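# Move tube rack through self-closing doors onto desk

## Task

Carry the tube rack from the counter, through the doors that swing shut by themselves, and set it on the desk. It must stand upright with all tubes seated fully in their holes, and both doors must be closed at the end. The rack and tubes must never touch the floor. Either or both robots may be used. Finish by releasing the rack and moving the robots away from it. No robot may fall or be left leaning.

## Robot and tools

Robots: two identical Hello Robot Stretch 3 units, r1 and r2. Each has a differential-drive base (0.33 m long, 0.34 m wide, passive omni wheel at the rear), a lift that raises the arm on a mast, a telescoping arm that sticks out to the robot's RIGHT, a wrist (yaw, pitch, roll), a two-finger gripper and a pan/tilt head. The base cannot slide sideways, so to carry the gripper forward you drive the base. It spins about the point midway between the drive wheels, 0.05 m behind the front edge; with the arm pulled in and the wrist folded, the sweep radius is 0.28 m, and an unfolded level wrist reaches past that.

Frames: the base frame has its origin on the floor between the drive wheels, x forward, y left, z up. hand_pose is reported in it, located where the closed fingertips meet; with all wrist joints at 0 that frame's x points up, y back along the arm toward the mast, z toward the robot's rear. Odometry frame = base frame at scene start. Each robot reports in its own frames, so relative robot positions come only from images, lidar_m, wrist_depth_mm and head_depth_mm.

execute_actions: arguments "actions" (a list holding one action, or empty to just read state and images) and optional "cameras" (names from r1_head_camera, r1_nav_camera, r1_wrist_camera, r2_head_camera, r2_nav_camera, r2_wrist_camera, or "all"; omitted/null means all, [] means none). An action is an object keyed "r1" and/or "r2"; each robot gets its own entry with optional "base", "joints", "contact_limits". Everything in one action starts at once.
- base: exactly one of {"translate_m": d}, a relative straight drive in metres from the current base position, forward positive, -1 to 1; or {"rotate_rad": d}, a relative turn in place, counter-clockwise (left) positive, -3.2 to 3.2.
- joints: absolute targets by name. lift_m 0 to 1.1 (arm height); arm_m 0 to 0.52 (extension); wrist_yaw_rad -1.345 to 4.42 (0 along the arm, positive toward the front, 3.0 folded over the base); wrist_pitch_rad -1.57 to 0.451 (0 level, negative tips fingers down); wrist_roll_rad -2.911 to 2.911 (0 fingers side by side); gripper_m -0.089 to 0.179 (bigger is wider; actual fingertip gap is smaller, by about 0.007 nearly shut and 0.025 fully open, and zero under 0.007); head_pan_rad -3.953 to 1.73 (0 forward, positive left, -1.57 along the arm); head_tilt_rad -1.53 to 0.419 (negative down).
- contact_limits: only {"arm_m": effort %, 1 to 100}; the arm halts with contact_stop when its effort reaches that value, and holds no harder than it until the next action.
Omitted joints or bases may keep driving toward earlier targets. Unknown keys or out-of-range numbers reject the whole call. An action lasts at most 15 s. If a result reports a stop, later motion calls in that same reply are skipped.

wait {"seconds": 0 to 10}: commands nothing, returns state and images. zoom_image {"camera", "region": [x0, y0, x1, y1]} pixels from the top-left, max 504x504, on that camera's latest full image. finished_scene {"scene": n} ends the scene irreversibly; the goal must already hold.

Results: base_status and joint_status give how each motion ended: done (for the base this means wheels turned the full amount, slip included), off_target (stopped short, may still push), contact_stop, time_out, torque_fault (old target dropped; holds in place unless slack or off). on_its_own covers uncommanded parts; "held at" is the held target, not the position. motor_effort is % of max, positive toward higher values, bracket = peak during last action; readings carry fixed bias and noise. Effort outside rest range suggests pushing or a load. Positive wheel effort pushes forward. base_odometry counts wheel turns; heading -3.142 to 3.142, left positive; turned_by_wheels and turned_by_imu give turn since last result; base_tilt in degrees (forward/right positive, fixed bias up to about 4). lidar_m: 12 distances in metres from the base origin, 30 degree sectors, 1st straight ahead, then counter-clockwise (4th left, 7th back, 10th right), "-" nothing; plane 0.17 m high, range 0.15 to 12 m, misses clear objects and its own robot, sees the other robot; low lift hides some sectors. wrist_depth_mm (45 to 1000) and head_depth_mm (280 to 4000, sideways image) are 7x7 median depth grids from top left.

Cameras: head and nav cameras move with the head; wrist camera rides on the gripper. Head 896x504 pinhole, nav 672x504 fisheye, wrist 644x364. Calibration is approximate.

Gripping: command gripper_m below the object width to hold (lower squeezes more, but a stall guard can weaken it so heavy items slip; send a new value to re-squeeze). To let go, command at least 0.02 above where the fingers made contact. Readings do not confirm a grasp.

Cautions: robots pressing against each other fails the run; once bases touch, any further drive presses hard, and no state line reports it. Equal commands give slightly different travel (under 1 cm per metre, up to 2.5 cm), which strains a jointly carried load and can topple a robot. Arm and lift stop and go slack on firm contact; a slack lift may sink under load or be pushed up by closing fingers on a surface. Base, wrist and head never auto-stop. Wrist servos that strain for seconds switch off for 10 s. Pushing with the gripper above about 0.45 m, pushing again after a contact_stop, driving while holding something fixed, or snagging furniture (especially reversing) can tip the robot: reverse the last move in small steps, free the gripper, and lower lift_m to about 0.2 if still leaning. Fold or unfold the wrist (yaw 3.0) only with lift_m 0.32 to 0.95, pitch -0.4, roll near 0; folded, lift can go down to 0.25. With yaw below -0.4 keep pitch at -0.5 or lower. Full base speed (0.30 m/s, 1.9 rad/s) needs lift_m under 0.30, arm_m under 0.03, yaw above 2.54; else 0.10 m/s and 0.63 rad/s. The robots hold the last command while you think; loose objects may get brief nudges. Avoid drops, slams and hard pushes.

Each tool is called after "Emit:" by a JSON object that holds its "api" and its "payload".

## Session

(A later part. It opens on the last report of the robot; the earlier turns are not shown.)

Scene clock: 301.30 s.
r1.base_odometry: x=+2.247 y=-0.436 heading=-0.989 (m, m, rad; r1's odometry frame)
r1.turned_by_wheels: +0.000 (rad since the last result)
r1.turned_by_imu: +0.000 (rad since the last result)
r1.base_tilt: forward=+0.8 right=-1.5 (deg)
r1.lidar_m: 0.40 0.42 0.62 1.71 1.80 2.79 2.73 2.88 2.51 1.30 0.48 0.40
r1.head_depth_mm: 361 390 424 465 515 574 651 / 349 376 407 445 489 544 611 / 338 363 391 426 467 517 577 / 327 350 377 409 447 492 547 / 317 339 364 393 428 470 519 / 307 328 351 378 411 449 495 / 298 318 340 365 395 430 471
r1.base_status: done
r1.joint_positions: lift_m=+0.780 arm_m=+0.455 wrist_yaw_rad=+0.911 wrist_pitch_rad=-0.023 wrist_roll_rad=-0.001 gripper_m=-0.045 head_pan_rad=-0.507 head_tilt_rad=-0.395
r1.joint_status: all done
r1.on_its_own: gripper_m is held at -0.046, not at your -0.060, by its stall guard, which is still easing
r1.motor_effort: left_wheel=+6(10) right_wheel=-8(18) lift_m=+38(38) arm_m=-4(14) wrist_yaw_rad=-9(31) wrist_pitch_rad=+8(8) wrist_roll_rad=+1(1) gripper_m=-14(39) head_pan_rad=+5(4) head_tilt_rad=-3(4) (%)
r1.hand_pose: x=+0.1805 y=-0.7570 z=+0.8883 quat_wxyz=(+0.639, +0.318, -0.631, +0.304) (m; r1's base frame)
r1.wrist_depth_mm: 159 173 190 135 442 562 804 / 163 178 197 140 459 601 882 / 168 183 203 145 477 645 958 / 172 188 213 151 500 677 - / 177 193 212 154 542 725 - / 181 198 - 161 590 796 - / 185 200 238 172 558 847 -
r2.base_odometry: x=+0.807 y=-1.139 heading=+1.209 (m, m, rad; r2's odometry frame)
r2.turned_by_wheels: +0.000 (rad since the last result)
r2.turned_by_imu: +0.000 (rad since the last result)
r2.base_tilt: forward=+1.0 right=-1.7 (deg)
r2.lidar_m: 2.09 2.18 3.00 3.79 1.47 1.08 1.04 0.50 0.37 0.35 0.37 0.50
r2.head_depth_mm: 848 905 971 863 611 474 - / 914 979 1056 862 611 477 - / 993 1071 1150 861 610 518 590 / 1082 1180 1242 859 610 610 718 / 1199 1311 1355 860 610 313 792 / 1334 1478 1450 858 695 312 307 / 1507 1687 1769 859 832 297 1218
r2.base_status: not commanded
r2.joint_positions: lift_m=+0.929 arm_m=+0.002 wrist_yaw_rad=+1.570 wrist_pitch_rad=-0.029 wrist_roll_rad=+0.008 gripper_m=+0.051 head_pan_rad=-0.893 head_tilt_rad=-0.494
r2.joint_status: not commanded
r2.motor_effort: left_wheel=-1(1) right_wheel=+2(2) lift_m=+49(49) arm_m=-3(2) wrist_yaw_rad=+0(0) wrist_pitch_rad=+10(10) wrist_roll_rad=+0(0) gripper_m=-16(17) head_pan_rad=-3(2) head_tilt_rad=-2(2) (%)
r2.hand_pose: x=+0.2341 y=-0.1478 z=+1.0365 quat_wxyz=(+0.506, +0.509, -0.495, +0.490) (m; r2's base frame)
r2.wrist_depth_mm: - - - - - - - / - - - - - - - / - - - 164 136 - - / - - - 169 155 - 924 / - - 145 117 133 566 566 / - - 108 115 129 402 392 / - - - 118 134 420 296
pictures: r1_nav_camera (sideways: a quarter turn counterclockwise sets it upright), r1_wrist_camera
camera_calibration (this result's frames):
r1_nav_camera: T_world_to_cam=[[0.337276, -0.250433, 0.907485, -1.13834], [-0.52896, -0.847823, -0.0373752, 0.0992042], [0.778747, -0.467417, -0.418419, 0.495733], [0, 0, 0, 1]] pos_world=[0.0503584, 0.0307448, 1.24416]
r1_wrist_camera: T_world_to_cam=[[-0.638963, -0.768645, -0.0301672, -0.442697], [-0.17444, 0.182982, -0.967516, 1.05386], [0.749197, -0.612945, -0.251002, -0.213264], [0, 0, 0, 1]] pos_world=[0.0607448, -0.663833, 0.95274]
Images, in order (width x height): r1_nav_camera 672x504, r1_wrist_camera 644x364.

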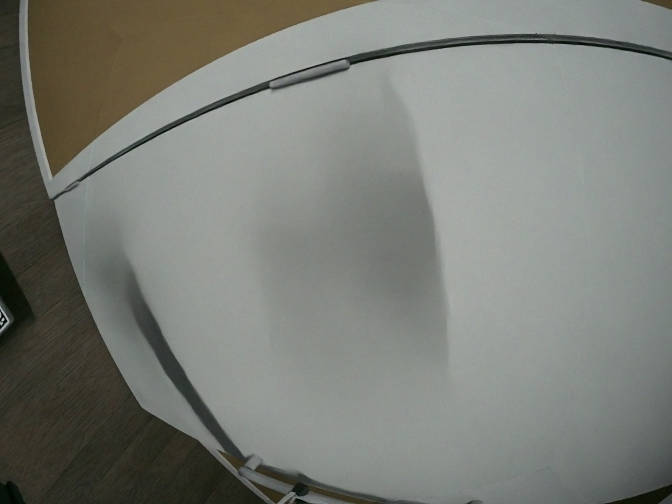

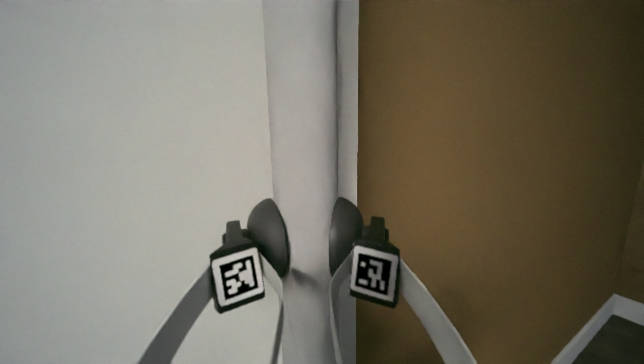

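Emit:
{"api": "execute_actions", "payload": {"actions": [{"r1":{"base":{"translate_m":-0.12},"joints":{"arm_m":0.41,"gripper_m":-0.08}}}], "cameras": ["r1_wrist_camera"]}}

Emit:
{"api": "execute_actions", "payload": {"actions": [{"r1":{"base":{"translate_m":-0.11},"joints":{"arm_m":0.345}}}], "cameras": ["r1_wrist_camera"]}}

Emit:
{"api": "execute_actions", "payload": {"actions": [{"r1":{"base":{"translate_m":-0.10},"joints":{"arm_m":0.27,"wrist_yaw_rad":0.95}}}], "cameras": ["r1_wrist_camera","r1_nav_camera"]}}

Scene clock: 307.30 s.
r1.base_odometry: x=+2.181 y=-0.335 heading=-0.989 (m, m, rad; r1's odometry frame)
r1.turned_by_wheels: +0.000 (rad since the last result)
r1.turned_by_imu: -0.001 (rad since the last result)
r1.base_tilt: forward=+0.8 right=-1.4 (deg)
r1.lidar_m: 0.49 0.56 0.80 1.71 1.27 2.66 2.60 2.74 2.50 1.69 0.54 0.48
r1.head_depth_mm: 413 445 483 527 581 646 726 / 406 437 473 515 567 628 703 / 399 428 462 503 552 610 683 / 391 421 453 492 538 594 664 / 385 413 444 481 526 579 643 / 378 405 436 472 514 563 626 / 373 398 427 462 502 550 609
r1.base_status: done
r1.joint_positions: lift_m=+0.780 arm_m=+0.410 wrist_yaw_rad=+0.910 wrist_pitch_rad=-0.023 wrist_roll_rad=-0.001 gripper_m=-0.070 head_pan_rad=-0.507 head_tilt_rad=-0.395
r1.joint_status: gripper_m off_target (ended at -0.070, target -0.080); the others done
r1.on_its_own: gripper_m is held at -0.072, not at your -0.080, by its stall guard, which is still easing
r1.motor_effort: left_wheel=+6(9) right_wheel=-7(15) lift_m=+38(38) arm_m=-5(13) wrist_yaw_rad=-8(32) wrist_pitch_rad=+8(8) wrist_roll_rad=+1(1) gripper_m=-42(99) head_pan_rad=+4(5) head_tilt_rad=-3(3) (%)
r1.hand_pose: x=+0.1804 y=-0.7122 z=+0.8883 quat_wxyz=(+0.639, +0.318, -0.631, +0.303) (m; r1's base frame)
r1.wrist_depth_mm: 174 185 197 139 618 794 - / 180 190 202 144 640 862 - / 183 196 214 149 667 896 - / 190 203 219 156 708 941 - / 195 209 223 158 751 - - / 201 216 - 166 833 - - / 206 220 246 176 806 - -
r2.base_odometry: x=+0.807 y=-1.139 heading=+1.209 (m, m, rad; r2's odometry frame)
r2.turned_by_wheels: +0.000 (rad since the last result)
r2.turned_by_imu: +0.000 (rad since the last result)
r2.base_tilt: forward=+0.9 right=-1.6 (deg)
r2.lidar_m: 2.09 2.18 3.00 3.77 1.47 1.08 1.05 0.50 0.37 0.35 0.37 0.50
r2.head_depth_mm: 848 906 968 862 612 474 - / 912 982 1056 860 613 478 - / 994 1071 1146 860 611 518 590 / 1086 1176 1249 860 610 610 718 / 1194 1317 1361 859 610 313 791 / 1335 1479 1447 858 696 312 307 / 1504 1692 1771 856 834 297 1219
r2.base_status: not commanded
r2.joint_positions: lift_m=+0.929 arm_m=+0.002 wrist_yaw_rad=+1.570 wrist_pitch_rad=-0.029 wrist_roll_rad=+0.008 gripper_m=+0.051 head_pan_rad=-0.893 head_tilt_rad=-0.494
r2.joint_status: not commanded
r2.motor_effort: left_wheel=-1(1) right_wheel=+1(2) lift_m=+49(49) arm_m=-3(2) wrist_yaw_rad=+1(0) wrist_pitch_rad=+10(10) wrist_roll_rad=+0(0) gripper_m=-17(17) head_pan_rad=-2(3) head_tilt_rad=-3(2) (%)
r2.hand_pose: x=+0.2341 y=-0.1478 z=+1.0365 quat_wxyz=(+0.506, +0.509, -0.495, +0.490) (m; r2's base frame)
r2.wrist_depth_mm: - - - - - - - / - - - - - - - / - - - 164 136 - - / - - - 170 155 - 915 / - - 146 117 133 569 569 / - - 108 115 129 401 388 / - - - 118 133 418 296
pictures: r1_wrist_camera
camera_calibration (this result's frames):
r1_wrist_camera: T_world_to_cam=[[-0.639601, -0.7681, -0.0305514, -0.407514], [-0.1742, 0.183538, -0.967454, 1.04589], [0.748709, -0.613463, -0.251194, -0.185833], [0, 0, 0, 1]] pos_world=[0.0606829, -0.618974, 0.95272]
Images, in order (width x height): r1_wrist_camera 644x364.

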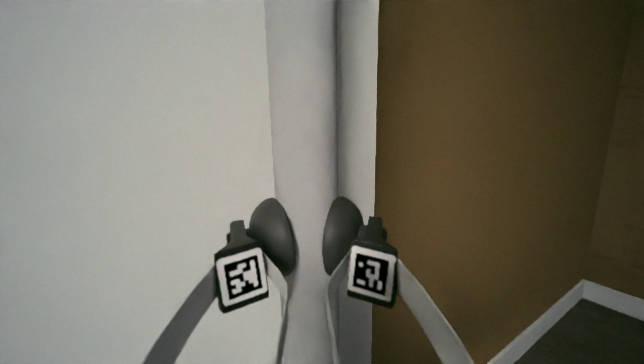

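Scene clock: 309.43 s.
r1.base_odometry: x=+2.121 y=-0.244 heading=-0.988 (m, m, rad; r1's odometry frame)
r1.turned_by_wheels: +0.000 (rad since the last result)
r1.turned_by_imu: -0.001 (rad since the last result)
r1.base_tilt: forward=+0.8 right=-1.4 (deg)
r1.lidar_m: 0.56 0.68 0.97 1.25 1.80 2.56 2.50 2.64 2.50 2.04 0.57 0.54
r1.head_depth_mm: 439 471 510 556 610 675 755 / 437 470 508 552 606 672 750 / 435 468 505 550 603 666 745 / 434 466 503 547 601 663 742 / 432 464 501 544 597 660 736 / 431 461 499 542 593 655 732 / 429 460 497 539 590 652 727
r1.base_status: done
r1.joint_positions: lift_m=+0.780 arm_m=+0.345 wrist_yaw_rad=+0.899 wrist_pitch_rad=-0.023 wrist_roll_rad=-0.001 gripper_m=-0.059 head_pan_rad=-0.507 head_tilt_rad=-0.395
r1.joint_status: all done
r1.on_its_own: gripper_m is held at -0.061, not at your -0.080, by its stall guard, which is still easing
r1.motor_effort: left_wheel=+4(7) right_wheel=-4(13) lift_m=+37(38) arm_m=-6(12) wrist_yaw_rad=+1(28) wrist_pitch_rad=+8(9) wrist_roll_rad=+1(1) gripper_m=-36(42) head_pan_rad=+5(5) head_tilt_rad=-3(3) (%)
r1.hand_pose: x=+0.1787 y=-0.6494 z=+0.8881 quat_wxyz=(+0.641, +0.315, -0.633, +0.300) (m; r1's base frame)
r1.wrist_depth_mm: 187 196 205 141 809 - - / 194 202 213 146 826 - - / 200 208 221 152 880 - - / 207 216 227 158 895 - - / 215 224 235 161 997 - - / 222 232 239 170 - - - / 231 239 257 179 - - -
r2.base_odometry: x=+0.807 y=-1.139 heading=+1.209 (m, m, rad; r2's odometry frame)
r2.turned_by_wheels: +0.000 (rad since the last result)
r2.turned_by_imu: +0.000 (rad since the last result)
r2.base_tilt: forward=+1.0 right=-1.8 (deg)
r2.lidar_m: 2.09 2.17 3.00 1.25 1.26 1.08 1.05 0.50 0.37 0.35 0.37 0.50
r2.head_depth_mm: 846 904 969 859 611 474 - / 916 979 1057 862 611 477 - / 993 1068 1147 859 610 518 589 / 1086 1178 1248 860 611 611 719 / 1197 1310 1358 861 610 313 791 / 1331 1478 1447 858 696 312 307 / 1499 1694 1772 856 833 297 1218
r2.base_status: not commanded
r2.joint_positions: lift_m=+0.929 arm_m=+0.002 wrist_yaw_rad=+1.570 wrist_pitch_rad=-0.029 wrist_roll_rad=+0.008 gripper_m=+0.051 head_pan_rad=-0.893 head_tilt_rad=-0.494
r2.joint_status: not commanded
r2.motor_effort: left_wheel=-1(1) right_wheel=+1(2) lift_m=+49(49) arm_m=-3(3) wrist_yaw_rad=+0(0) wrist_pitch_rad=+10(10) wrist_roll_rad=-1(0) gripper_m=-18(17) head_pan_rad=-2(3) head_tilt_rad=-3(2) (%)
r2.hand_pose: x=+0.2341 y=-0.1478 z=+1.0365 quat_wxyz=(+0.506, +0.509, -0.495, +0.490) (m; r2's base frame)
r2.wrist_depth_mm: - - - - - - - / - - - - - - - / - - - 164 136 - - / - - - 169 155 - 919 / - - 146 117 132 559 576 / - - 108 115 129 401 391 / - - - 118 133 420 298
pictures: r1_wrist_camera
camera_calibration (this result's frames):
r1_wrist_camera: T_world_to_cam=[[-0.64768, -0.761287, -0.0308736, -0.354202], [-0.172401, 0.185903, -0.967325, 1.03506], [0.742151, -0.621194, -0.251653, -0.149525], [0, 0, 0, 1]] pos_world=[0.0600054, -0.554954, 0.952672]
Images, in order (width x height): r1_wrist_camera 644x364.

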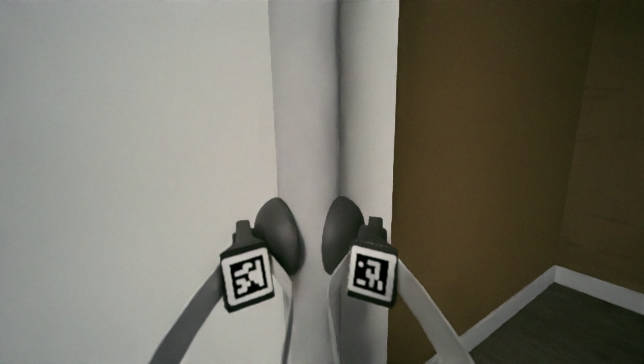

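Scene clock: 311.97 s.
r1.base_odometry: x=+2.066 y=-0.160 heading=-0.988 (m, m, rad; r1's odometry frame)
r1.turned_by_wheels: +0.000 (rad since the last result)
r1.turned_by_imu: -0.001 (rad since the last result)
r1.base_tilt: forward=+0.8 right=-1.5 (deg)
r1.lidar_m: 0.74 0.78 1.12 1.23 1.81 2.45 2.40 2.53 2.49 2.36 0.99 0.76
r1.head_depth_mm: 796 866 946 1038 1155 1297 1365 / 759 818 889 972 1072 1195 1324 / 724 777 840 913 1000 1108 1240 / 690 737 796 857 940 1028 1141 / 659 704 753 811 881 964 1062 / 632 672 718 771 833 905 990 / 606 644 684 734 788 852 930
r1.base_status: done
r1.joint_positions: lift_m=+0.780 arm_m=+0.270 wrist_yaw_rad=+0.948 wrist_pitch_rad=-0.022 wrist_roll_rad=+0.000 gripper_m=-0.048 head_pan_rad=-0.507 head_tilt_rad=-0.396
r1.joint_status: all done
r1.on_its_own: gripper_m is held at -0.049, not at your -0.080, by its stall guard, which is still easing
r1.motor_effort: left_wheel=+1(13) right_wheel=-1(9) lift_m=+38(37) arm_m=-6(11) wrist_yaw_rad=+1(27) wrist_pitch_rad=+8(9) wrist_roll_rad=+1(1) gripper_m=-18(36) head_pan_rad=+4(5) head_tilt_rad=-3(3) (%)
r1.hand_pose: x=+0.1862 y=-0.5645 z=+0.8884 quat_wxyz=(+0.633, +0.330, -0.625, +0.316) (m; r1's base frame)
r1.wrist_depth_mm: 481 547 597 732 897 - - / 492 562 626 751 948 - - / 512 569 655 786 962 - - / 524 578 673 827 - - - / 533 606 699 - - - - / 544 615 701 - - - - / 564 635 786 936 - - -
r2.base_odometry: x=+0.807 y=-1.139 heading=+1.209 (m, m, rad; r2's odometry frame)
r2.turned_by_wheels: +0.000 (rad since the last result)
r2.turned_by_imu: +0.000 (rad since the last result)
r2.base_tilt: forward=+1.0 right=-1.7 (deg)
r2.lidar_m: 2.09 2.18 3.01 1.24 1.47 1.08 1.04 0.50 0.37 0.35 0.37 0.50
r2.head_depth_mm: 847 903 969 863 611 474 - / 916 983 1054 863 612 477 - / 992 1073 1147 859 611 518 590 / 1087 1181 1247 859 611 611 719 / 1195 1314 1359 861 610 314 793 / 1335 1478 1449 857 696 312 307 / 1503 1693 1766 858 834 297 1219
r2.base_status: not commanded
r2.joint_positions: lift_m=+0.929 arm_m=+0.002 wrist_yaw_rad=+1.570 wrist_pitch_rad=-0.029 wrist_roll_rad=+0.008 gripper_m=+0.051 head_pan_rad=-0.893 head_tilt_rad=-0.494
r2.joint_status: not commanded
r2.motor_effort: left_wheel=-1(1) right_wheel=+2(2) lift_m=+49(49) arm_m=-2(2) wrist_yaw_rad=+1(0) wrist_pitch_rad=+10(10) wrist_roll_rad=+0(0) gripper_m=-17(17) head_pan_rad=-3(2) head_tilt_rad=-2(2) (%)
r2.hand_pose: x=+0.2341 y=-0.1478 z=+1.0365 quat_wxyz=(+0.506, +0.509, -0.495, +0.490) (m; r2's base frame)
r2.wrist_depth_mm: - - - - - - - / - - - - - - - / - - - 164 136 - - / - - - 170 155 - 928 / - - 145 117 133 566 571 / - - 108 115 128 399 387 / - - - 118 133 421 296
pictures: r1_nav_camera (sideways: a quarter turn counterclockwise sets it upright), r1_wrist_camera
camera_calibration (this result's frames):
r1_nav_camera: T_world_to_cam=[[0.338036, -0.250791, 0.907103, -1.13784], [-0.528876, -0.847878, -0.0373287, 0.0991432], [0.778474, -0.467126, -0.41925, 0.496816], [0, 0, 0, 1]] pos_world=[0.050308, 0.0307765, 1.24413]
r1_wrist_camera: T_world_to_cam=[[-0.609923, -0.791848, -0.0311555, -0.308722], [-0.180272, 0.176924, -0.967574, 1.01744], [0.771684, -0.58453, -0.250658, -0.0879782], [0, 0, 0, 1]] pos_world=[0.0630104, -0.475897, 0.952779]
Images, in order (width x height): r1_nav_camera 672x504, r1_wrist_camera 644x364.

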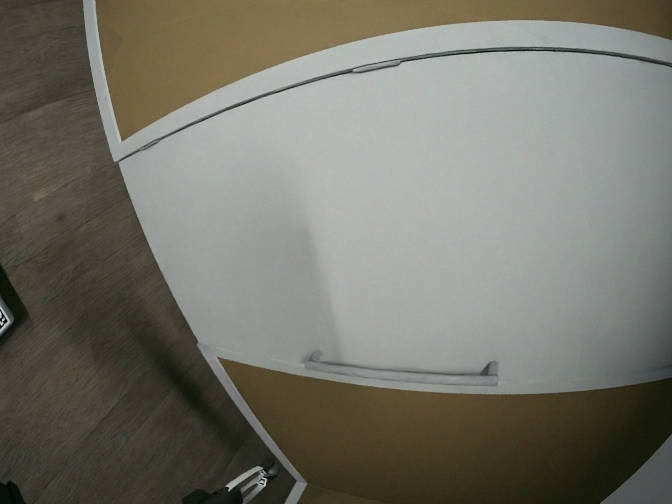

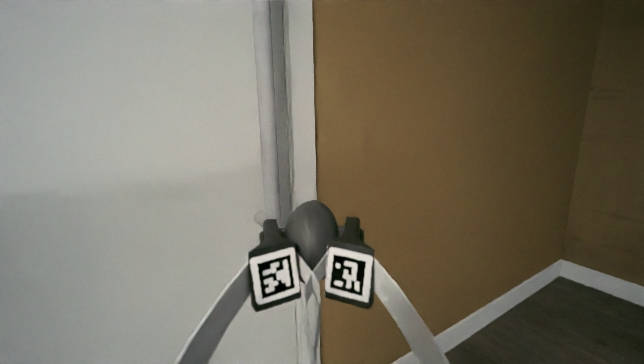

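Emit:
{"api": "execute_actions", "payload": {"actions": [{"r1":{"base":{"translate_m":0.405},"joints":{"arm_m":0.42,"gripper_m":0.12,"wrist_yaw_rad":0.9}}}], "cameras": []}}

Emit:
{"api": "execute_actions", "payload": {"actions": [{"r1":{"base":{"translate_m":0.06},"joints":{"arm_m":0.49}}}], "cameras": ["r1_wrist_camera"]}}

Emit:
{"api": "execute_actions", "payload": {"actions": [{"r1":{"joints":{"gripper_m":-0.03}}}], "cameras": ["r1_wrist_camera"]}}

Emit:
{"api": "execute_actions", "payload": {"actions": [{"r1":{"base":{"translate_m":-0.25},"joints":{"arm_m":0.43}}}], "cameras": ["r1_wrist_camera"]}}

Scene clock: 328.10 s.
r1.base_odometry: x=+2.288 y=-0.498 heading=-0.988 (m, m, rad; r1's odometry frame)
r1.turned_by_wheels: +0.000 (rad since the last result)
r1.turned_by_imu: +0.001 (rad since the last result)
r1.base_tilt: forward=+0.8 right=-1.2 (deg)
r1.lidar_m: 0.33 0.34 0.51 1.71 1.79 2.56 2.81 2.96 2.51 1.05 0.45 0.34
r1.head_depth_mm: 337 365 397 438 487 547 623 / 320 344 374 409 452 504 566 / 304 326 353 384 421 465 521 / 290 310 334 362 394 434 480 / 282 296 317 342 371 405 447 / - 285 302 324 350 381 417 / - - 288 308 331 358 391
r1.base_status: done
r1.joint_positions: lift_m=+0.780 arm_m=+0.420 wrist_yaw_rad=+0.901 wrist_pitch_rad=-0.022 wrist_roll_rad=+0.000 gripper_m=+0.120 head_pan_rad=-0.507 head_tilt_rad=-0.396
r1.joint_status: all done
r1.motor_effort: left_wheel=+1(6) right_wheel=-1(4) lift_m=+39(38) arm_m=+4(4) wrist_yaw_rad=-1(4) wrist_pitch_rad=+8(8) wrist_roll_rad=+1(1) gripper_m=+0(81) head_pan_rad=+5(5) head_tilt_rad=-3(2) (%)
r1.hand_pose: x=+0.1790 y=-0.7233 z=+0.8884 quat_wxyz=(+0.640, +0.315, -0.633, +0.301) (m; r1's base frame)
r1.wrist_depth_mm: 181 202 234 204 322 449 635 / 185 208 241 265 354 472 695 / 190 212 248 276 371 507 756 / 193 217 257 283 386 533 821 / 197 217 264 292 368 602 927 / 202 - 276 303 385 689 - / 201 239 281 315 446 630 -
r2.base_odometry: x=+0.807 y=-1.139 heading=+1.209 (m, m, rad; r2's odometry frame)
r2.turned_by_wheels: +0.000 (rad since the last result)
r2.turned_by_imu: -0.001 (rad since the last result)
r2.base_tilt: forward=+0.9 right=-1.6 (deg)
r2.lidar_m: 2.09 2.18 3.00 3.77 1.47 1.08 1.04 0.50 0.37 0.35 0.37 0.50
r2.head_depth_mm: 848 905 967 862 612 474 - / 914 982 1058 861 612 477 - / 993 1071 1151 861 612 518 590 / 1086 1179 1249 861 610 610 718 / 1198 1315 1354 858 609 314 792 / 1332 1480 1447 859 695 312 307 / 1505 1696 1772 858 835 297 1222
r2.base_status: not commanded
r2.joint_positions: lift_m=+0.929 arm_m=+0.002 wrist_yaw_rad=+1.570 wrist_pitch_rad=-0.029 wrist_roll_rad=+0.008 gripper_m=+0.051 head_pan_rad=-0.893 head_tilt_rad=-0.494
r2.joint_status: not commanded
r2.motor_effort: left_wheel=-1(1) right_wheel=+2(2) lift_m=+49(49) arm_m=-3(3) wrist_yaw_rad=+0(0) wrist_pitch_rad=+10(10) wrist_roll_rad=+0(0) gripper_m=-17(17) head_pan_rad=-3(3) head_tilt_rad=-2(2) (%)
r2.hand_pose: x=+0.2341 y=-0.1478 z=+1.0365 quat_wxyz=(+0.506, +0.509, -0.495, +0.490) (m; r2's base frame)
r2.wrist_depth_mm: - - - - - - - / - - - - - - - / - - - 164 136 - - / - - - 170 155 - 926 / - - 145 117 133 567 561 / - - 108 115 129 398 389 / - - - 118 133 420 299
pictures: none
No camera images: the call's "cameras" was empty. Leave "cameras" out to get every camera's image.

Scene clock: 329.93 s.
r1.base_odometry: x=+2.321 y=-0.548 heading=-0.989 (m, m, rad; r1's odometry frame)
r1.turned_by_wheels: -0.001 (rad since the last result)
r1.turned_by_imu: -0.004 (rad since the last result)
r1.base_tilt: forward=+0.7 right=-1.5 (deg)
r1.lidar_m: 0.27 0.28 0.42 1.38 1.78 2.53 2.86 3.03 2.52 0.89 0.37 0.28
r1.head_depth_mm: - 292 319 351 390 438 500 / - 286 300 328 362 403 455 / - - 288 308 337 373 417 / - - - 290 316 346 385 / - - - 283 297 324 357 / - - - - 285 304 333 / - - - - - 290 312
r1.base_status: done
r1.joint_positions: lift_m=+0.780 arm_m=+0.489 wrist_yaw_rad=+0.915 wrist_pitch_rad=-0.024 wrist_roll_rad=+0.000 gripper_m=+0.120 head_pan_rad=-0.507 head_tilt_rad=-0.396
r1.joint_status: all done
r1.on_its_own: right_wheel is at rest, and its effort (+21) is outside its rest range (-18 to +18); wrist_yaw_rad is at rest, and its effort (-13) is outside its rest range (-12 to +12)
r1.motor_effort: left_wheel=-13(16) right_wheel=+21(22) lift_m=+38(38) arm_m=+10(9) wrist_yaw_rad=-13(13) wrist_pitch_rad=+9(9) wrist_roll_rad=+1(1) gripper_m=-3(4) head_pan_rad=+4(4) head_tilt_rad=-3(2) (%)
r1.hand_pose: x=+0.1812 y=-0.7901 z=+0.8880 quat_wxyz=(+0.639, +0.320, -0.630, +0.305) (m; r1's base frame)
r1.wrist_depth_mm: 136 150 170 114 232 323 453 / 138 154 175 118 246 341 489 / 142 158 184 123 251 362 540 / 145 161 190 128 264 387 586 / 149 159 195 134 266 430 651 / 152 - 201 140 279 498 716 / - 174 209 146 325 448 860
r2.base_odometry: x=+0.807 y=-1.139 heading=+1.209 (m, m, rad; r2's odometry frame)
r2.turned_by_wheels: +0.000 (rad since the last result)
r2.turned_by_imu: +0.000 (rad since the last result)
r2.base_tilt: forward=+1.0 right=-1.8 (deg)
r2.lidar_m: 2.10 2.18 3.00 3.77 1.47 1.08 1.05 0.50 0.37 0.35 0.37 0.50
r2.head_depth_mm: 848 903 969 863 612 474 - / 916 982 1057 861 611 477 - / 993 1070 1148 862 611 519 590 / 1087 1179 1244 860 612 610 719 / 1196 1314 1360 861 610 314 792 / 1331 1480 1444 858 696 312 307 / 1500 1699 1774 857 833 297 1220
r2.base_status: not commanded
r2.joint_positions: lift_m=+0.929 arm_m=+0.002 wrist_yaw_rad=+1.570 wrist_pitch_rad=-0.029 wrist_roll_rad=+0.008 gripper_m=+0.051 head_pan_rad=-0.893 head_tilt_rad=-0.494
r2.joint_status: not commanded
r2.motor_effort: left_wheel=-1(1) right_wheel=+1(2) lift_m=+49(49) arm_m=-3(2) wrist_yaw_rad=+0(1) wrist_pitch_rad=+9(10) wrist_roll_rad=+0(0) gripper_m=-17(16) head_pan_rad=-2(3) head_tilt_rad=-3(2) (%)
r2.hand_pose: x=+0.2341 y=-0.1478 z=+1.0365 quat_wxyz=(+0.506, +0.509, -0.495, +0.490) (m; r2's base frame)
r2.wrist_depth_mm: - - - - - - - / - - - - - - - / - - - 164 135 - - / - - - 170 155 - 924 / - - 146 117 133 565 567 / - - 108 115 129 403 390 / - - - 118 133 421 299
pictures: r1_wrist_camera
camera_calibration (this result's frames):
r1_wrist_camera: T_world_to_cam=[[-0.635392, -0.771563, -0.0311043, -0.469825], [-0.175618, 0.183614, -0.967184, 1.06016], [0.751954, -0.609078, -0.252168, -0.230568], [0, 0, 0, 1]] pos_world=[0.0610374, -0.697594, 0.952617]
Images, in order (width x height): r1_wrist_camera 644x364.

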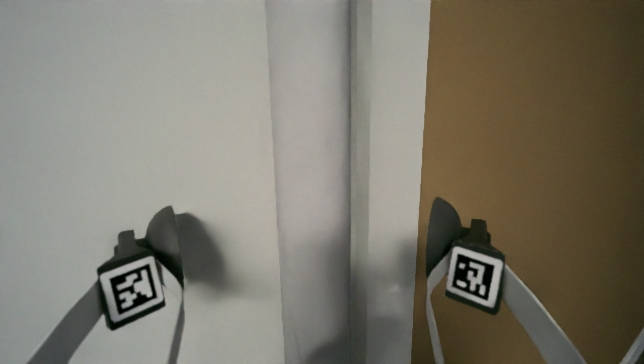

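Scene clock: 332.00 s.
r1.base_odometry: x=+2.321 y=-0.548 heading=-0.988 (m, m, rad; r1's odometry frame)
r1.turned_by_wheels: +0.001 (rad since the last result)
r1.turned_by_imu: +0.000 (rad since the last result)
r1.base_tilt: forward=+0.7 right=-1.6 (deg)
r1.lidar_m: 0.28 0.28 0.42 1.39 1.78 2.55 2.85 2.99 2.51 0.87 0.37 0.28
r1.head_depth_mm: - 291 314 346 384 432 492 / - - 296 323 357 398 449 / - - 286 304 333 369 412 / - - - 290 313 344 382 / - - - - 294 322 354 / - - - - 284 302 331 / - - - - - 289 310
r1.base_status: not commanded
r1.joint_positions: lift_m=+0.780 arm_m=+0.490 wrist_yaw_rad=+0.896 wrist_pitch_rad=-0.022 wrist_roll_rad=+0.000 gripper_m=-0.029 head_pan_rad=-0.507 head_tilt_rad=-0.396
r1.joint_status: all done
r1.motor_effort: left_wheel=+2(13) right_wheel=-2(21) lift_m=+38(38) arm_m=+3(10) wrist_yaw_rad=+3(42) wrist_pitch_rad=+8(9) wrist_roll_rad=+1(1) gripper_m=-24(99) head_pan_rad=+4(4) head_tilt_rad=-3(3) (%)
r1.hand_pose: x=+0.1783 y=-0.7944 z=+0.8886 quat_wxyz=(+0.641, +0.313, -0.633, +0.299) (m; r1's base frame)
r1.wrist_depth_mm: 130 145 164 106 237 335 489 / 134 148 169 110 248 358 533 / 137 152 173 115 257 376 579 / 140 156 183 120 293 402 644 / 143 160 182 124 320 432 702 / 146 165 - 129 345 458 802 / 151 166 204 137 303 502 964
r2.base_odometry: x=+0.807 y=-1.139 heading=+1.209 (m, m, rad; r2's odometry frame)
r2.turned_by_wheels: +0.000 (rad since the last result)
r2.turned_by_imu: +0.000 (rad since the last result)
r2.base_tilt: forward=+0.9 right=-1.6 (deg)
r2.lidar_m: 2.09 2.18 3.00 3.78 1.47 1.08 1.04 0.50 0.37 0.35 0.37 0.50
r2.head_depth_mm: 848 907 969 861 611 474 - / 915 980 1058 861 611 477 - / 992 1071 1149 861 611 518 590 / 1086 1181 1249 860 611 611 718 / 1197 1309 1358 857 610 314 793 / 1335 1480 1452 857 696 312 307 / 1496 1695 1768 859 833 297 1217
r2.base_status: not commanded
r2.joint_positions: lift_m=+0.929 arm_m=+0.002 wrist_yaw_rad=+1.570 wrist_pitch_rad=-0.029 wrist_roll_rad=+0.008 gripper_m=+0.051 head_pan_rad=-0.893 head_tilt_rad=-0.494
r2.joint_status: not commanded
r2.motor_effort: left_wheel=-1(1) right_wheel=+2(1) lift_m=+49(49) arm_m=-3(1) wrist_yaw_rad=+1(0) wrist_pitch_rad=+10(10) wrist_roll_rad=+0(0) gripper_m=-17(17) head_pan_rad=-2(3) head_tilt_rad=-3(2) (%)
r2.hand_pose: x=+0.2341 y=-0.1478 z=+1.0365 quat_wxyz=(+0.506, +0.509, -0.495, +0.490) (m; r2's base frame)
r2.wrist_depth_mm: - - - - - - - / - - - - - - - / - - - 165 136 - - / - - - 170 154 - 921 / - - 146 117 133 568 563 / - - 108 115 129 402 389 / - - - 118 134 418 298
pictures: r1_wrist_camera
camera_calibration (this result's frames):
r1_wrist_camera: T_world_to_cam=[[-0.649937, -0.759348, -0.0311796, -0.462691], [-0.170347, 0.185539, -0.967759, 1.06212], [0.740651, -0.623671, -0.249941, -0.242414], [0, 0, 0, 1]] pos_world=[0.0597522, -0.699594, 0.952856]
Images, in order (width x height): r1_wrist_camera 644x364.

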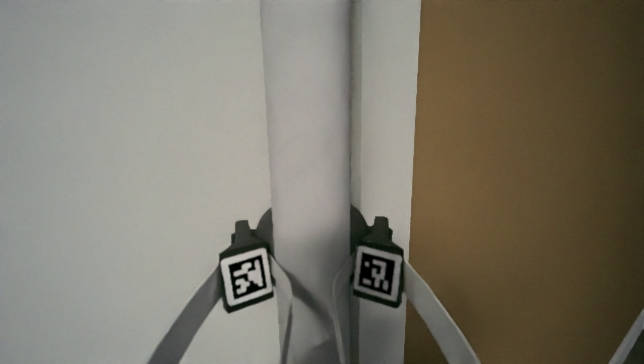

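Scene clock: 335.43 s.
r1.base_odometry: x=+2.184 y=-0.340 heading=-0.987 (m, m, rad; r1's odometry frame)
r1.turned_by_wheels: +0.001 (rad since the last result)
r1.turned_by_imu: -0.065 (rad since the last result)
r1.base_tilt: forward=+0.8 right=-1.4 (deg)
r1.lidar_m: 0.46 0.52 0.73 1.69 1.75 2.38 2.61 2.71 2.55 2.09 0.51 0.46
r1.head_depth_mm: 392 422 458 500 551 614 691 / 384 413 448 488 537 597 669 / 377 405 439 478 524 578 650 / 370 398 429 466 511 564 629 / 365 391 421 456 498 549 611 / 358 383 412 447 487 535 594 / 352 376 404 437 476 522 576
r1.base_status: done
r1.joint_positions: lift_m=+0.780 arm_m=+0.430 wrist_yaw_rad=+0.971 wrist_pitch_rad=-0.023 wrist_roll_rad=+0.000 gripper_m=-0.017 head_pan_rad=-0.507 head_tilt_rad=-0.398
r1.joint_status: all done
r1.on_its_own: gripper_m is held at -0.018, not at your -0.030, by its stall guard, which is not easing now; right_wheel is at rest, and its effort (-20) is outside its rest range (-18 to +18); wrist_yaw_rad is at rest, and its effort (-58) is outside its rest range (-12 to +12)
r1.motor_effort: left_wheel=+17(47) right_wheel=-20(28) lift_m=+38(38) arm_m=+3(24) wrist_yaw_rad=-58(73) wrist_pitch_rad=+9(9) wrist_roll_rad=+1(1) gripper_m=-27(33) head_pan_rad=+5(4) head_tilt_rad=-1(2) (%)
r1.hand_pose: x=+0.1895 y=-0.7192 z=+0.8882 quat_wxyz=(+0.630, +0.337, -0.621, +0.322) (m; r1's base frame)
r1.wrist_depth_mm: 153 160 166 109 648 806 - / 157 165 171 112 679 890 - / 162 170 178 116 715 947 - / 166 177 184 120 730 978 - / 173 183 188 120 786 - - / 178 189 133 125 903 - - / 183 193 209 133 822 - -
r2.base_odometry: x=+0.807 y=-1.139 heading=+1.209 (m, m, rad; r2's odometry frame)
r2.turned_by_wheels: +0.000 (rad since the last result)
r2.turned_by_imu: +0.000 (rad since the last result)
r2.base_tilt: forward=+1.0 right=-1.6 (deg)
r2.lidar_m: 2.10 2.18 3.00 3.79 1.47 1.08 1.04 0.50 0.37 0.35 0.37 0.50
r2.head_depth_mm: 847 905 970 859 612 474 - / 913 982 1056 862 612 477 - / 992 1072 1146 863 611 518 590 / 1083 1176 1251 862 612 610 718 / 1198 1310 1357 859 610 314 790 / 1333 1483 1446 859 695 312 307 / 1509 1693 1771 858 835 297 1217
r2.base_status: not commanded
r2.joint_positions: lift_m=+0.929 arm_m=+0.002 wrist_yaw_rad=+1.570 wrist_pitch_rad=-0.029 wrist_roll_rad=+0.008 gripper_m=+0.051 head_pan_rad=-0.893 head_tilt_rad=-0.494
r2.joint_status: not commanded
r2.motor_effort: left_wheel=-1(1) right_wheel=+1(2) lift_m=+49(49) arm_m=-2(3) wrist_yaw_rad=+0(0) wrist_pitch_rad=+10(10) wrist_roll_rad=+0(0) gripper_m=-17(17) head_pan_rad=-2(4) head_tilt_rad=-2(2) (%)
r2.hand_pose: x=+0.2341 y=-0.1478 z=+1.0365 quat_wxyz=(+0.506, +0.509, -0.495, +0.490) (m; r2's base frame)
r2.wrist_depth_mm: - - - - - - - / - - - - - - - / - - - 164 135 - - / - - - 170 155 - 916 / - - 146 117 133 563 565 / - - 108 115 129 400 389 / - - - 118 133 425 297
pictures: r1_wrist_camera
camera_calibration (this result's frames):
r1_wrist_camera: T_world_to_cam=[[-0.591951, -0.805368, -0.0312339, -0.442268], [-0.184841, 0.173375, -0.967355, 1.04331], [0.784492, -0.566853, -0.251495, -0.169958], [0, 0, 0, 1]] pos_world=[0.0643751, -0.633413, 0.95269]
Images, in order (width x height): r1_wrist_camera 644x364.

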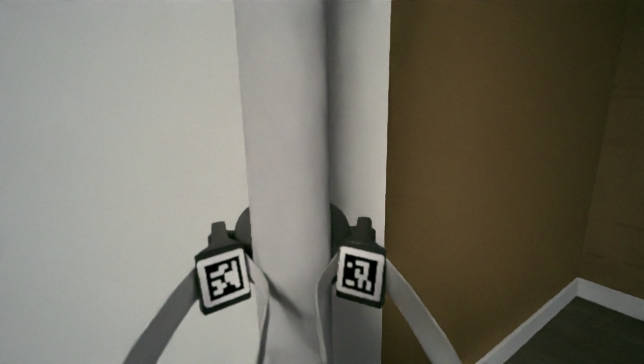

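Emit:
{"api": "execute_actions", "payload": {"actions": [{"r1":{"base":{"translate_m":-0.1},"joints":{"arm_m":0.44,"wrist_yaw_rad":0.95}}}], "cameras": []}}

Emit:
{"api": "execute_actions", "payload": {"actions": [{"r1":{"base":{"translate_m":-0.1},"joints":{"arm_m":0.38}}}], "cameras": ["r1_wrist_camera","r1_nav_camera"]}}

Scene clock: 343.20 s.
r1.base_odometry: x=+2.129 y=-0.256 heading=-0.987 (m, m, rad; r1's odometry frame)
r1.turned_by_wheels: +0.000 (rad since the last result)
r1.turned_by_imu: +0.073 (rad since the last result)
r1.base_tilt: forward=+0.7 right=-1.5 (deg)
r1.lidar_m: 0.55 0.64 0.93 1.24 1.38 2.59 2.53 2.68 2.51 0.81 0.56 0.53
r1.head_depth_mm: 437 470 508 554 609 674 757 / 433 466 504 549 603 669 748 / 430 462 499 544 597 662 741 / 428 460 497 541 591 654 731 / 426 456 493 537 587 648 725 / 423 453 488 531 582 642 716 / 420 451 485 527 577 634 707
r1.base_status: done
r1.joint_positions: lift_m=+0.780 arm_m=+0.440 wrist_yaw_rad=+1.059 wrist_pitch_rad=-0.022 wrist_roll_rad=-0.001 gripper_m=-0.014 head_pan_rad=-0.507 head_tilt_rad=-0.398
r1.joint_status: wrist_yaw_rad off_target (ended at +1.059, target +0.950); the others done
r1.on_its_own: wrist_yaw_rad is held at +1.042, not at your +0.950, by its stall guard, which is not easing now; gripper_m is held at -0.015, not at your -0.030, by its stall guard, which is not easing now; wrist_yaw_rad is at rest, and its effort (-15) is outside its rest range (-12 to +12)
r1.motor_effort: left_wheel=+6(51) right_wheel=-8(60) lift_m=+38(38) arm_m=+5(14) wrist_yaw_rad=-15(94) wrist_pitch_rad=+8(14) wrist_roll_rad=+1(1) gripper_m=-21(32) head_pan_rad=+4(4) head_tilt_rad=-1(2) (%)
r1.hand_pose: x=+0.2016 y=-0.7097 z=+0.8885 quat_wxyz=(+0.615, +0.364, -0.605, +0.351) (m; r1's base frame)
r1.wrist_depth_mm: 168 171 173 103 181 704 844 / 174 176 178 107 188 735 908 / 181 184 186 110 195 772 940 / 187 189 193 115 204 807 - / 195 197 198 119 718 872 - / 202 205 205 124 769 916 - / 211 213 219 130 230 950 -
r2.base_odometry: x=+0.807 y=-1.139 heading=+1.209 (m, m, rad; r2's odometry frame)
r2.turned_by_wheels: +0.000 (rad since the last result)
r2.turned_by_imu: +0.000 (rad since the last result)
r2.base_tilt: forward=+1.0 right=-1.7 (deg)
r2.lidar_m: 2.09 2.18 3.01 3.79 1.24 1.08 1.04 0.50 0.37 0.35 0.37 0.50
r2.head_depth_mm: 846 906 972 863 612 474 - / 915 977 1058 861 612 478 - / 996 1071 1149 861 611 517 590 / 1087 1176 1248 863 611 610 720 / 1198 1313 1356 858 611 313 792 / 1334 1479 1450 857 696 313 307 / 1506 1696 1764 857 834 297 1223
r2.base_status: not commanded
r2.joint_positions: lift_m=+0.929 arm_m=+0.002 wrist_yaw_rad=+1.570 wrist_pitch_rad=-0.029 wrist_roll_rad=+0.008 gripper_m=+0.051 head_pan_rad=-0.893 head_tilt_rad=-0.494
r2.joint_status: not commanded
r2.motor_effort: left_wheel=-1(1) right_wheel=+2(2) lift_m=+49(49) arm_m=-2(3) wrist_yaw_rad=+0(0) wrist_pitch_rad=+10(10) wrist_roll_rad=+0(0) gripper_m=-17(17) head_pan_rad=-1(3) head_tilt_rad=-2(2) (%)
r2.hand_pose: x=+0.2341 y=-0.1478 z=+1.0365 quat_wxyz=(+0.506, +0.509, -0.495, +0.490) (m; r2's base frame)
r2.wrist_depth_mm: - - - - - - - / - - - - - - - / - - - 164 136 - - / - - - 170 154 - 910 / - - 146 117 133 568 568 / - - 108 115 129 400 388 / - - - 118 133 417 296
pictures: none
No camera images: the call's "cameras" was empty. Leave "cameras" out to get every camera's image.

Scene clock: 345.27 s.
r1.base_odometry: x=+2.073 y=-0.173 heading=-0.986 (m, m, rad; r1's odometry frame)
r1.turned_by_wheels: +0.001 (rad since the last result)
r1.turned_by_imu: +0.000 (rad since the last result)
r1.base_tilt: forward=+0.8 right=-1.5 (deg)
r1.lidar_m: 0.60 0.75 1.08 1.22 1.79 2.48 2.43 2.57 2.51 2.22 0.58 0.57
r1.head_depth_mm: 451 484 523 569 622 687 767 / 454 487 526 572 628 694 778 / 456 489 530 578 633 702 784 / 458 492 533 581 639 708 793 / 462 497 538 585 644 712 799 / 464 500 542 589 649 721 811 / 467 503 544 595 655 727 816
r1.base_status: done
r1.joint_positions: lift_m=+0.780 arm_m=+0.380 wrist_yaw_rad=+1.083 wrist_pitch_rad=-0.022 wrist_roll_rad=-0.001 gripper_m=-0.014 head_pan_rad=-0.507 head_tilt_rad=-0.398
r1.joint_status: all done
r1.on_its_own: wrist_yaw_rad is held at +1.042, not at your +0.950, by its stall guard, which is still easing; gripper_m is held at -0.015, not at your -0.030, by its stall guard, which is not easing now
r1.motor_effort: left_wheel=+12(13) right_wheel=-16(19) lift_m=+38(37) arm_m=-2(8) wrist_yaw_rad=-34(34) wrist_pitch_rad=+8(8) wrist_roll_rad=+1(1) gripper_m=-23(23) head_pan_rad=+4(4) head_tilt_rad=-1(0) (%)
r1.hand_pose: x=+0.2044 y=-0.6449 z=+0.8885 quat_wxyz=(+0.611, +0.371, -0.601, +0.358) (m; r1's base frame)
r1.wrist_depth_mm: 188 184 179 104 171 806 985 / 196 192 187 107 177 884 - / 203 199 194 111 184 916 - / 211 207 203 115 192 949 - / 222 217 209 119 199 - - / 231 226 - 123 213 - - / 245 239 232 130 216 - -
r2.base_odometry: x=+0.807 y=-1.139 heading=+1.209 (m, m, rad; r2's odometry frame)
r2.turned_by_wheels: +0.000 (rad since the last result)
r2.turned_by_imu: +0.000 (rad since the last result)
r2.base_tilt: forward=+1.0 right=-1.7 (deg)
r2.lidar_m: 2.09 2.18 3.00 1.23 1.38 1.08 1.05 0.50 0.37 0.35 0.37 0.50
r2.head_depth_mm: 849 903 969 862 612 474 - / 913 982 1060 859 611 477 - / 995 1071 1149 859 610 518 589 / 1086 1180 1247 858 611 611 718 / 1197 1315 1359 861 611 313 790 / 1333 1476 1451 859 697 312 307 / 1512 1700 1779 858 832 297 1216
r2.base_status: not commanded
r2.joint_positions: lift_m=+0.929 arm_m=+0.002 wrist_yaw_rad=+1.570 wrist_pitch_rad=-0.029 wrist_roll_rad=+0.008 gripper_m=+0.051 head_pan_rad=-0.893 head_tilt_rad=-0.494
r2.joint_status: not commanded
r2.motor_effort: left_wheel=-1(1) right_wheel=+2(2) lift_m=+49(49) arm_m=-2(2) wrist_yaw_rad=+2(1) wrist_pitch_rad=+10(10) wrist_roll_rad=+0(0) gripper_m=-17(18) head_pan_rad=-3(2) head_tilt_rad=-2(2) (%)
r2.hand_pose: x=+0.2341 y=-0.1478 z=+1.0365 quat_wxyz=(+0.506, +0.509, -0.495, +0.490) (m; r2's base frame)
r2.wrist_depth_mm: - - - - - - - / - - - - - - - / - - - 164 136 - - / - - - 169 155 - 940 / - - 146 117 133 570 570 / - - 108 115 129 401 391 / - - - 118 134 421 297
pictures: r1_nav_camera (sideways: a quarter turn counterclockwise sets it upright), r1_wrist_camera
camera_calibration (this result's frames):
r1_nav_camera: T_world_to_cam=[[0.33998, -0.251718, 0.906119, -1.13657], [-0.528684, -0.848003, -0.0372092, 0.0989864], [0.777757, -0.466401, -0.421383, 0.499596], [0, 0, 0, 1]] pos_world=[0.0501794, 0.0308564, 1.24407]
r1_wrist_camera: T_world_to_cam=[[-0.497887, -0.866701, -0.0306092, -0.432985], [-0.202517, 0.150513, -0.967643, 1.02258], [0.843265, -0.475578, -0.25046, -0.0935555], [0, 0, 0, 1]] pos_world=[0.0704036, -0.573673, 0.952803]
Images, in order (width x height): r1_nav_camera 672x504, r1_wrist_camera 644x364.

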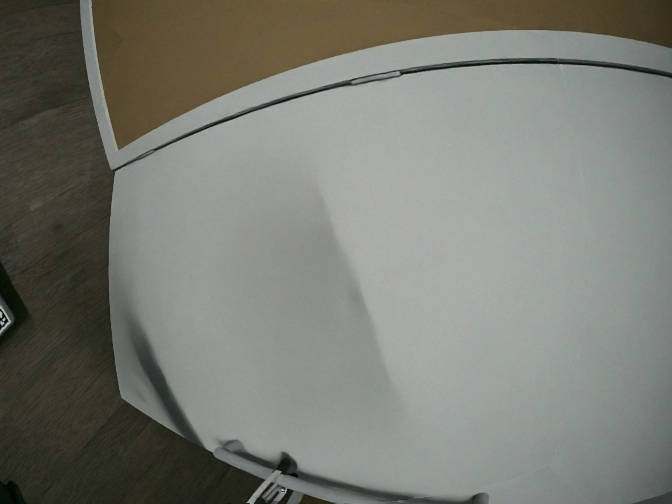

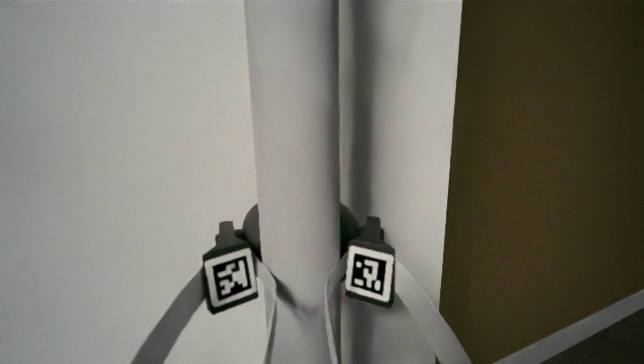

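Emit:
{"api": "execute_actions", "payload": {"actions": [{"r1":{"base":{"translate_m":-0.1},"joints":{"arm_m":0.30,"wrist_yaw_rad":1.08}}}], "cameras": []}}

Emit:
{"api": "execute_actions", "payload": {"actions": [{"r1":{"base":{"translate_m":-0.08},"joints":{"arm_m":0.21}}}], "cameras": ["r1_wrist_camera","r1_nav_camera"]}}

Scene clock: 351.40 s.
r1.base_odometry: x=+2.018 y=-0.090 heading=-0.985 (m, m, rad; r1's odometry frame)
r1.turned_by_wheels: +0.001 (rad since the last result)
r1.turned_by_imu: -0.001 (rad since the last result)
r1.base_tilt: forward=+0.9 right=-1.4 (deg)
r1.lidar_m: 0.65 0.86 1.24 1.21 1.81 2.38 2.33 2.47 2.49 2.44 0.57 0.57
r1.head_depth_mm: 444 476 512 555 607 670 742 / 452 485 523 569 622 687 766 / 461 495 535 582 639 707 793 / 470 506 548 598 659 731 821 / 480 517 561 614 676 753 851 / 489 529 575 631 696 779 881 / 501 540 589 648 718 807 913
r1.base_status: done
r1.joint_positions: lift_m=+0.780 arm_m=+0.300 wrist_yaw_rad=+1.124 wrist_pitch_rad=-0.022 wrist_roll_rad=-0.001 gripper_m=-0.014 head_pan_rad=-0.507 head_tilt_rad=-0.398
r1.joint_status: wrist_yaw_rad off_target (ended at +1.124, target +1.080); the others done
r1.on_its_own: gripper_m is held at -0.015, not at your -0.030, by its stall guard, which is not easing now; wrist_yaw_rad is at rest, and its effort (-36) is outside its rest range (-12 to +12)
r1.motor_effort: left_wheel=+13(14) right_wheel=-18(19) lift_m=+37(38) arm_m=-1(9) wrist_yaw_rad=-36(36) wrist_pitch_rad=+8(8) wrist_roll_rad=+1(1) gripper_m=-23(23) head_pan_rad=+4(4) head_tilt_rad=-1(1) (%)
r1.hand_pose: x=+0.2092 y=-0.5555 z=+0.8884 quat_wxyz=(+0.603, +0.383, -0.593, +0.370) (m; r1's base frame)
r1.wrist_depth_mm: 225 208 191 105 164 918 - / 237 219 199 109 170 952 - / 247 227 207 112 175 - - / 263 237 214 117 183 - - / 277 250 228 119 189 - - / 296 264 233 124 193 - - / 315 285 249 131 209 - -
r2.base_odometry: x=+0.807 y=-1.139 heading=+1.209 (m, m, rad; r2's odometry frame)
r2.turned_by_wheels: +0.000 (rad since the last result)
r2.turned_by_imu: +0.000 (rad since the last result)
r2.base_tilt: forward=+0.9 right=-1.6 (deg)
r2.lidar_m: 2.09 2.18 2.99 1.22 1.47 1.08 1.04 0.50 0.37 0.35 0.37 0.50
r2.head_depth_mm: 849 904 968 863 612 474 - / 917 980 1062 861 610 477 - / 992 1069 1150 859 611 519 590 / 1087 1181 1247 859 611 610 718 / 1194 1311 1369 857 610 313 790 / 1333 1482 1442 857 695 313 308 / 1503 1693 1764 860 832 297 1221
r2.base_status: not commanded
r2.joint_positions: lift_m=+0.929 arm_m=+0.002 wrist_yaw_rad=+1.570 wrist_pitch_rad=-0.029 wrist_roll_rad=+0.008 gripper_m=+0.051 head_pan_rad=-0.893 head_tilt_rad=-0.494
r2.joint_status: not commanded
r2.motor_effort: left_wheel=-1(1) right_wheel=+2(2) lift_m=+49(49) arm_m=-3(3) wrist_yaw_rad=+1(1) wrist_pitch_rad=+10(10) wrist_roll_rad=+0(0) gripper_m=-17(17) head_pan_rad=-3(2) head_tilt_rad=-2(2) (%)
r2.hand_pose: x=+0.2341 y=-0.1478 z=+1.0365 quat_wxyz=(+0.506, +0.509, -0.495, +0.490) (m; r2's base frame)
r2.wrist_depth_mm: - - - - - - - / - - - - - - - / - - - 165 136 - - / - - - 170 155 - 923 / - - 146 117 133 569 576 / - - 108 115 129 400 392 / - - - 118 134 423 299
pictures: none
No camera images: the call's "cameras" was empty. Leave "cameras" out to get every camera's image.

Scene clock: 353.63 s.
r1.base_odometry: x=+1.974 y=-0.023 heading=-0.984 (m, m, rad; r1's odometry frame)
r1.turned_by_wheels: +0.000 (rad since the last result)
r1.turned_by_imu: -0.001 (rad since the last result)
r1.base_tilt: forward=+0.8 right=-1.4 (deg)
r1.lidar_m: 0.66 0.94 1.36 1.21 1.81 2.30 2.25 2.38 2.49 2.44 0.53 0.53
r1.head_depth_mm: 412 440 473 512 558 612 678 / 425 455 491 534 582 642 716 / 439 472 510 556 609 673 756 / 454 489 531 580 638 713 800 / 470 509 552 606 671 751 853 / 487 529 576 636 706 797 914 / 507 550 605 668 746 848 974
r1.base_status: done
r1.joint_positions: lift_m=+0.780 arm_m=+0.210 wrist_yaw_rad=+1.185 wrist_pitch_rad=-0.023 wrist_roll_rad=-0.001 gripper_m=-0.014 head_pan_rad=-0.507 head_tilt_rad=-0.398
r1.joint_status: all done
r1.on_its_own: wrist_yaw_rad is held at +1.185, not at your +1.080, by its stall guard, which is not easing now; gripper_m is held at -0.015, not at your -0.030, by its stall guard, which is not easing now
r1.motor_effort: left_wheel=+2(12) right_wheel=-4(28) lift_m=+38(38) arm_m=-4(9) wrist_yaw_rad=-1(36) wrist_pitch_rad=+8(8) wrist_roll_rad=+1(1) gripper_m=-20(22) head_pan_rad=+4(4) head_tilt_rad=-1(1) (%)
r1.hand_pose: x=+0.2155 y=-0.4514 z=+0.8883 quat_wxyz=(+0.592, +0.402, -0.581, +0.388) (m; r1's base frame)
r1.wrist_depth_mm: 304 251 211 104 159 145 - / 326 263 221 108 164 151 - / 349 278 231 112 171 157 - / 371 296 241 116 177 164 - / 403 312 261 120 181 171 - / 441 336 265 125 183 - - / 477 370 281 133 203 - -
r2.base_odometry: x=+0.807 y=-1.139 heading=+1.209 (m, m, rad; r2's odometry frame)
r2.turned_by_wheels: +0.000 (rad since the last result)
r2.turned_by_imu: +0.000 (rad since the last result)
r2.base_tilt: forward=+1.0 right=-1.7 (deg)
r2.lidar_m: 2.09 2.18 3.00 1.21 1.47 1.08 1.05 0.50 0.37 0.35 0.37 0.50
r2.head_depth_mm: 849 902 968 861 612 474 - / 914 980 1057 861 610 477 - / 992 1069 1148 859 612 518 590 / 1087 1178 1248 861 609 609 719 / 1200 1313 1359 858 610 313 790 / 1332 1482 1449 856 696 312 307 / 1503 1701 1781 858 836 297 1219
r2.base_status: not commanded
r2.joint_positions: lift_m=+0.929 arm_m=+0.002 wrist_yaw_rad=+1.570 wrist_pitch_rad=-0.029 wrist_roll_rad=+0.008 gripper_m=+0.051 head_pan_rad=-0.893 head_tilt_rad=-0.494
r2.joint_status: not commanded
r2.motor_effort: left_wheel=-1(1) right_wheel=+2(2) lift_m=+49(49) arm_m=-2(2) wrist_yaw_rad=+0(0) wrist_pitch_rad=+10(10) wrist_roll_rad=+0(0) gripper_m=-17(16) head_pan_rad=-3(3) head_tilt_rad=-2(3) (%)
r2.hand_pose: x=+0.2341 y=-0.1478 z=+1.0365 quat_wxyz=(+0.506, +0.509, -0.495, +0.490) (m; r2's base frame)
r2.wrist_depth_mm: - - - - - - - / - - - - - - - / - - - 164 136 - - / - - - 169 155 - 927 / - - 145 117 132 563 572 / - - 108 115 129 403 391 / - - - 118 134 420 296
pictures: r1_nav_camera (sideways: a quarter turn counterclockwise sets it upright), r1_wrist_camera
camera_calibration (this result's frames):
r1_nav_camera: T_world_to_cam=[[0.33998, -0.251718, 0.906119, -1.13657], [-0.528684, -0.848003, -0.0372092, 0.0989864], [0.777758, -0.4664, -0.421383, 0.499595], [0, 0, 0, 1]] pos_world=[0.0501794, 0.0308564, 1.24407]
r1_wrist_camera: T_world_to_cam=[[-0.406663, -0.913064, -0.0306495, -0.300285], [-0.217479, 0.129337, -0.967458, 0.989005], [0.887315, -0.386764, -0.251168, 0.0203438], [0, 0, 0, 1]] pos_world=[0.0749215, -0.394225, 0.952727]
Images, in order (width x height): r1_nav_camera 672x504, r1_wrist_camera 644x364.

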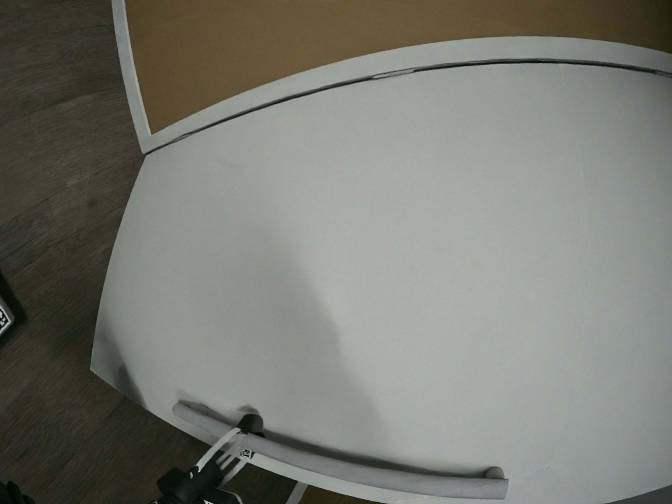

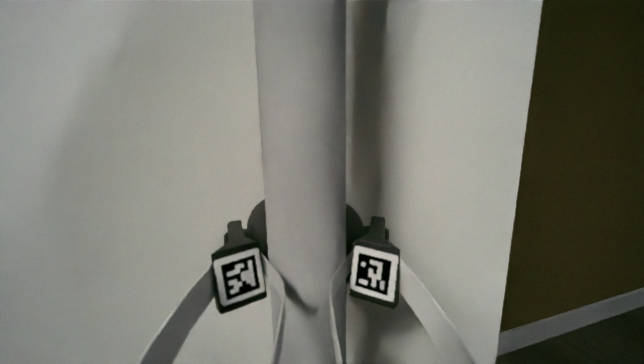

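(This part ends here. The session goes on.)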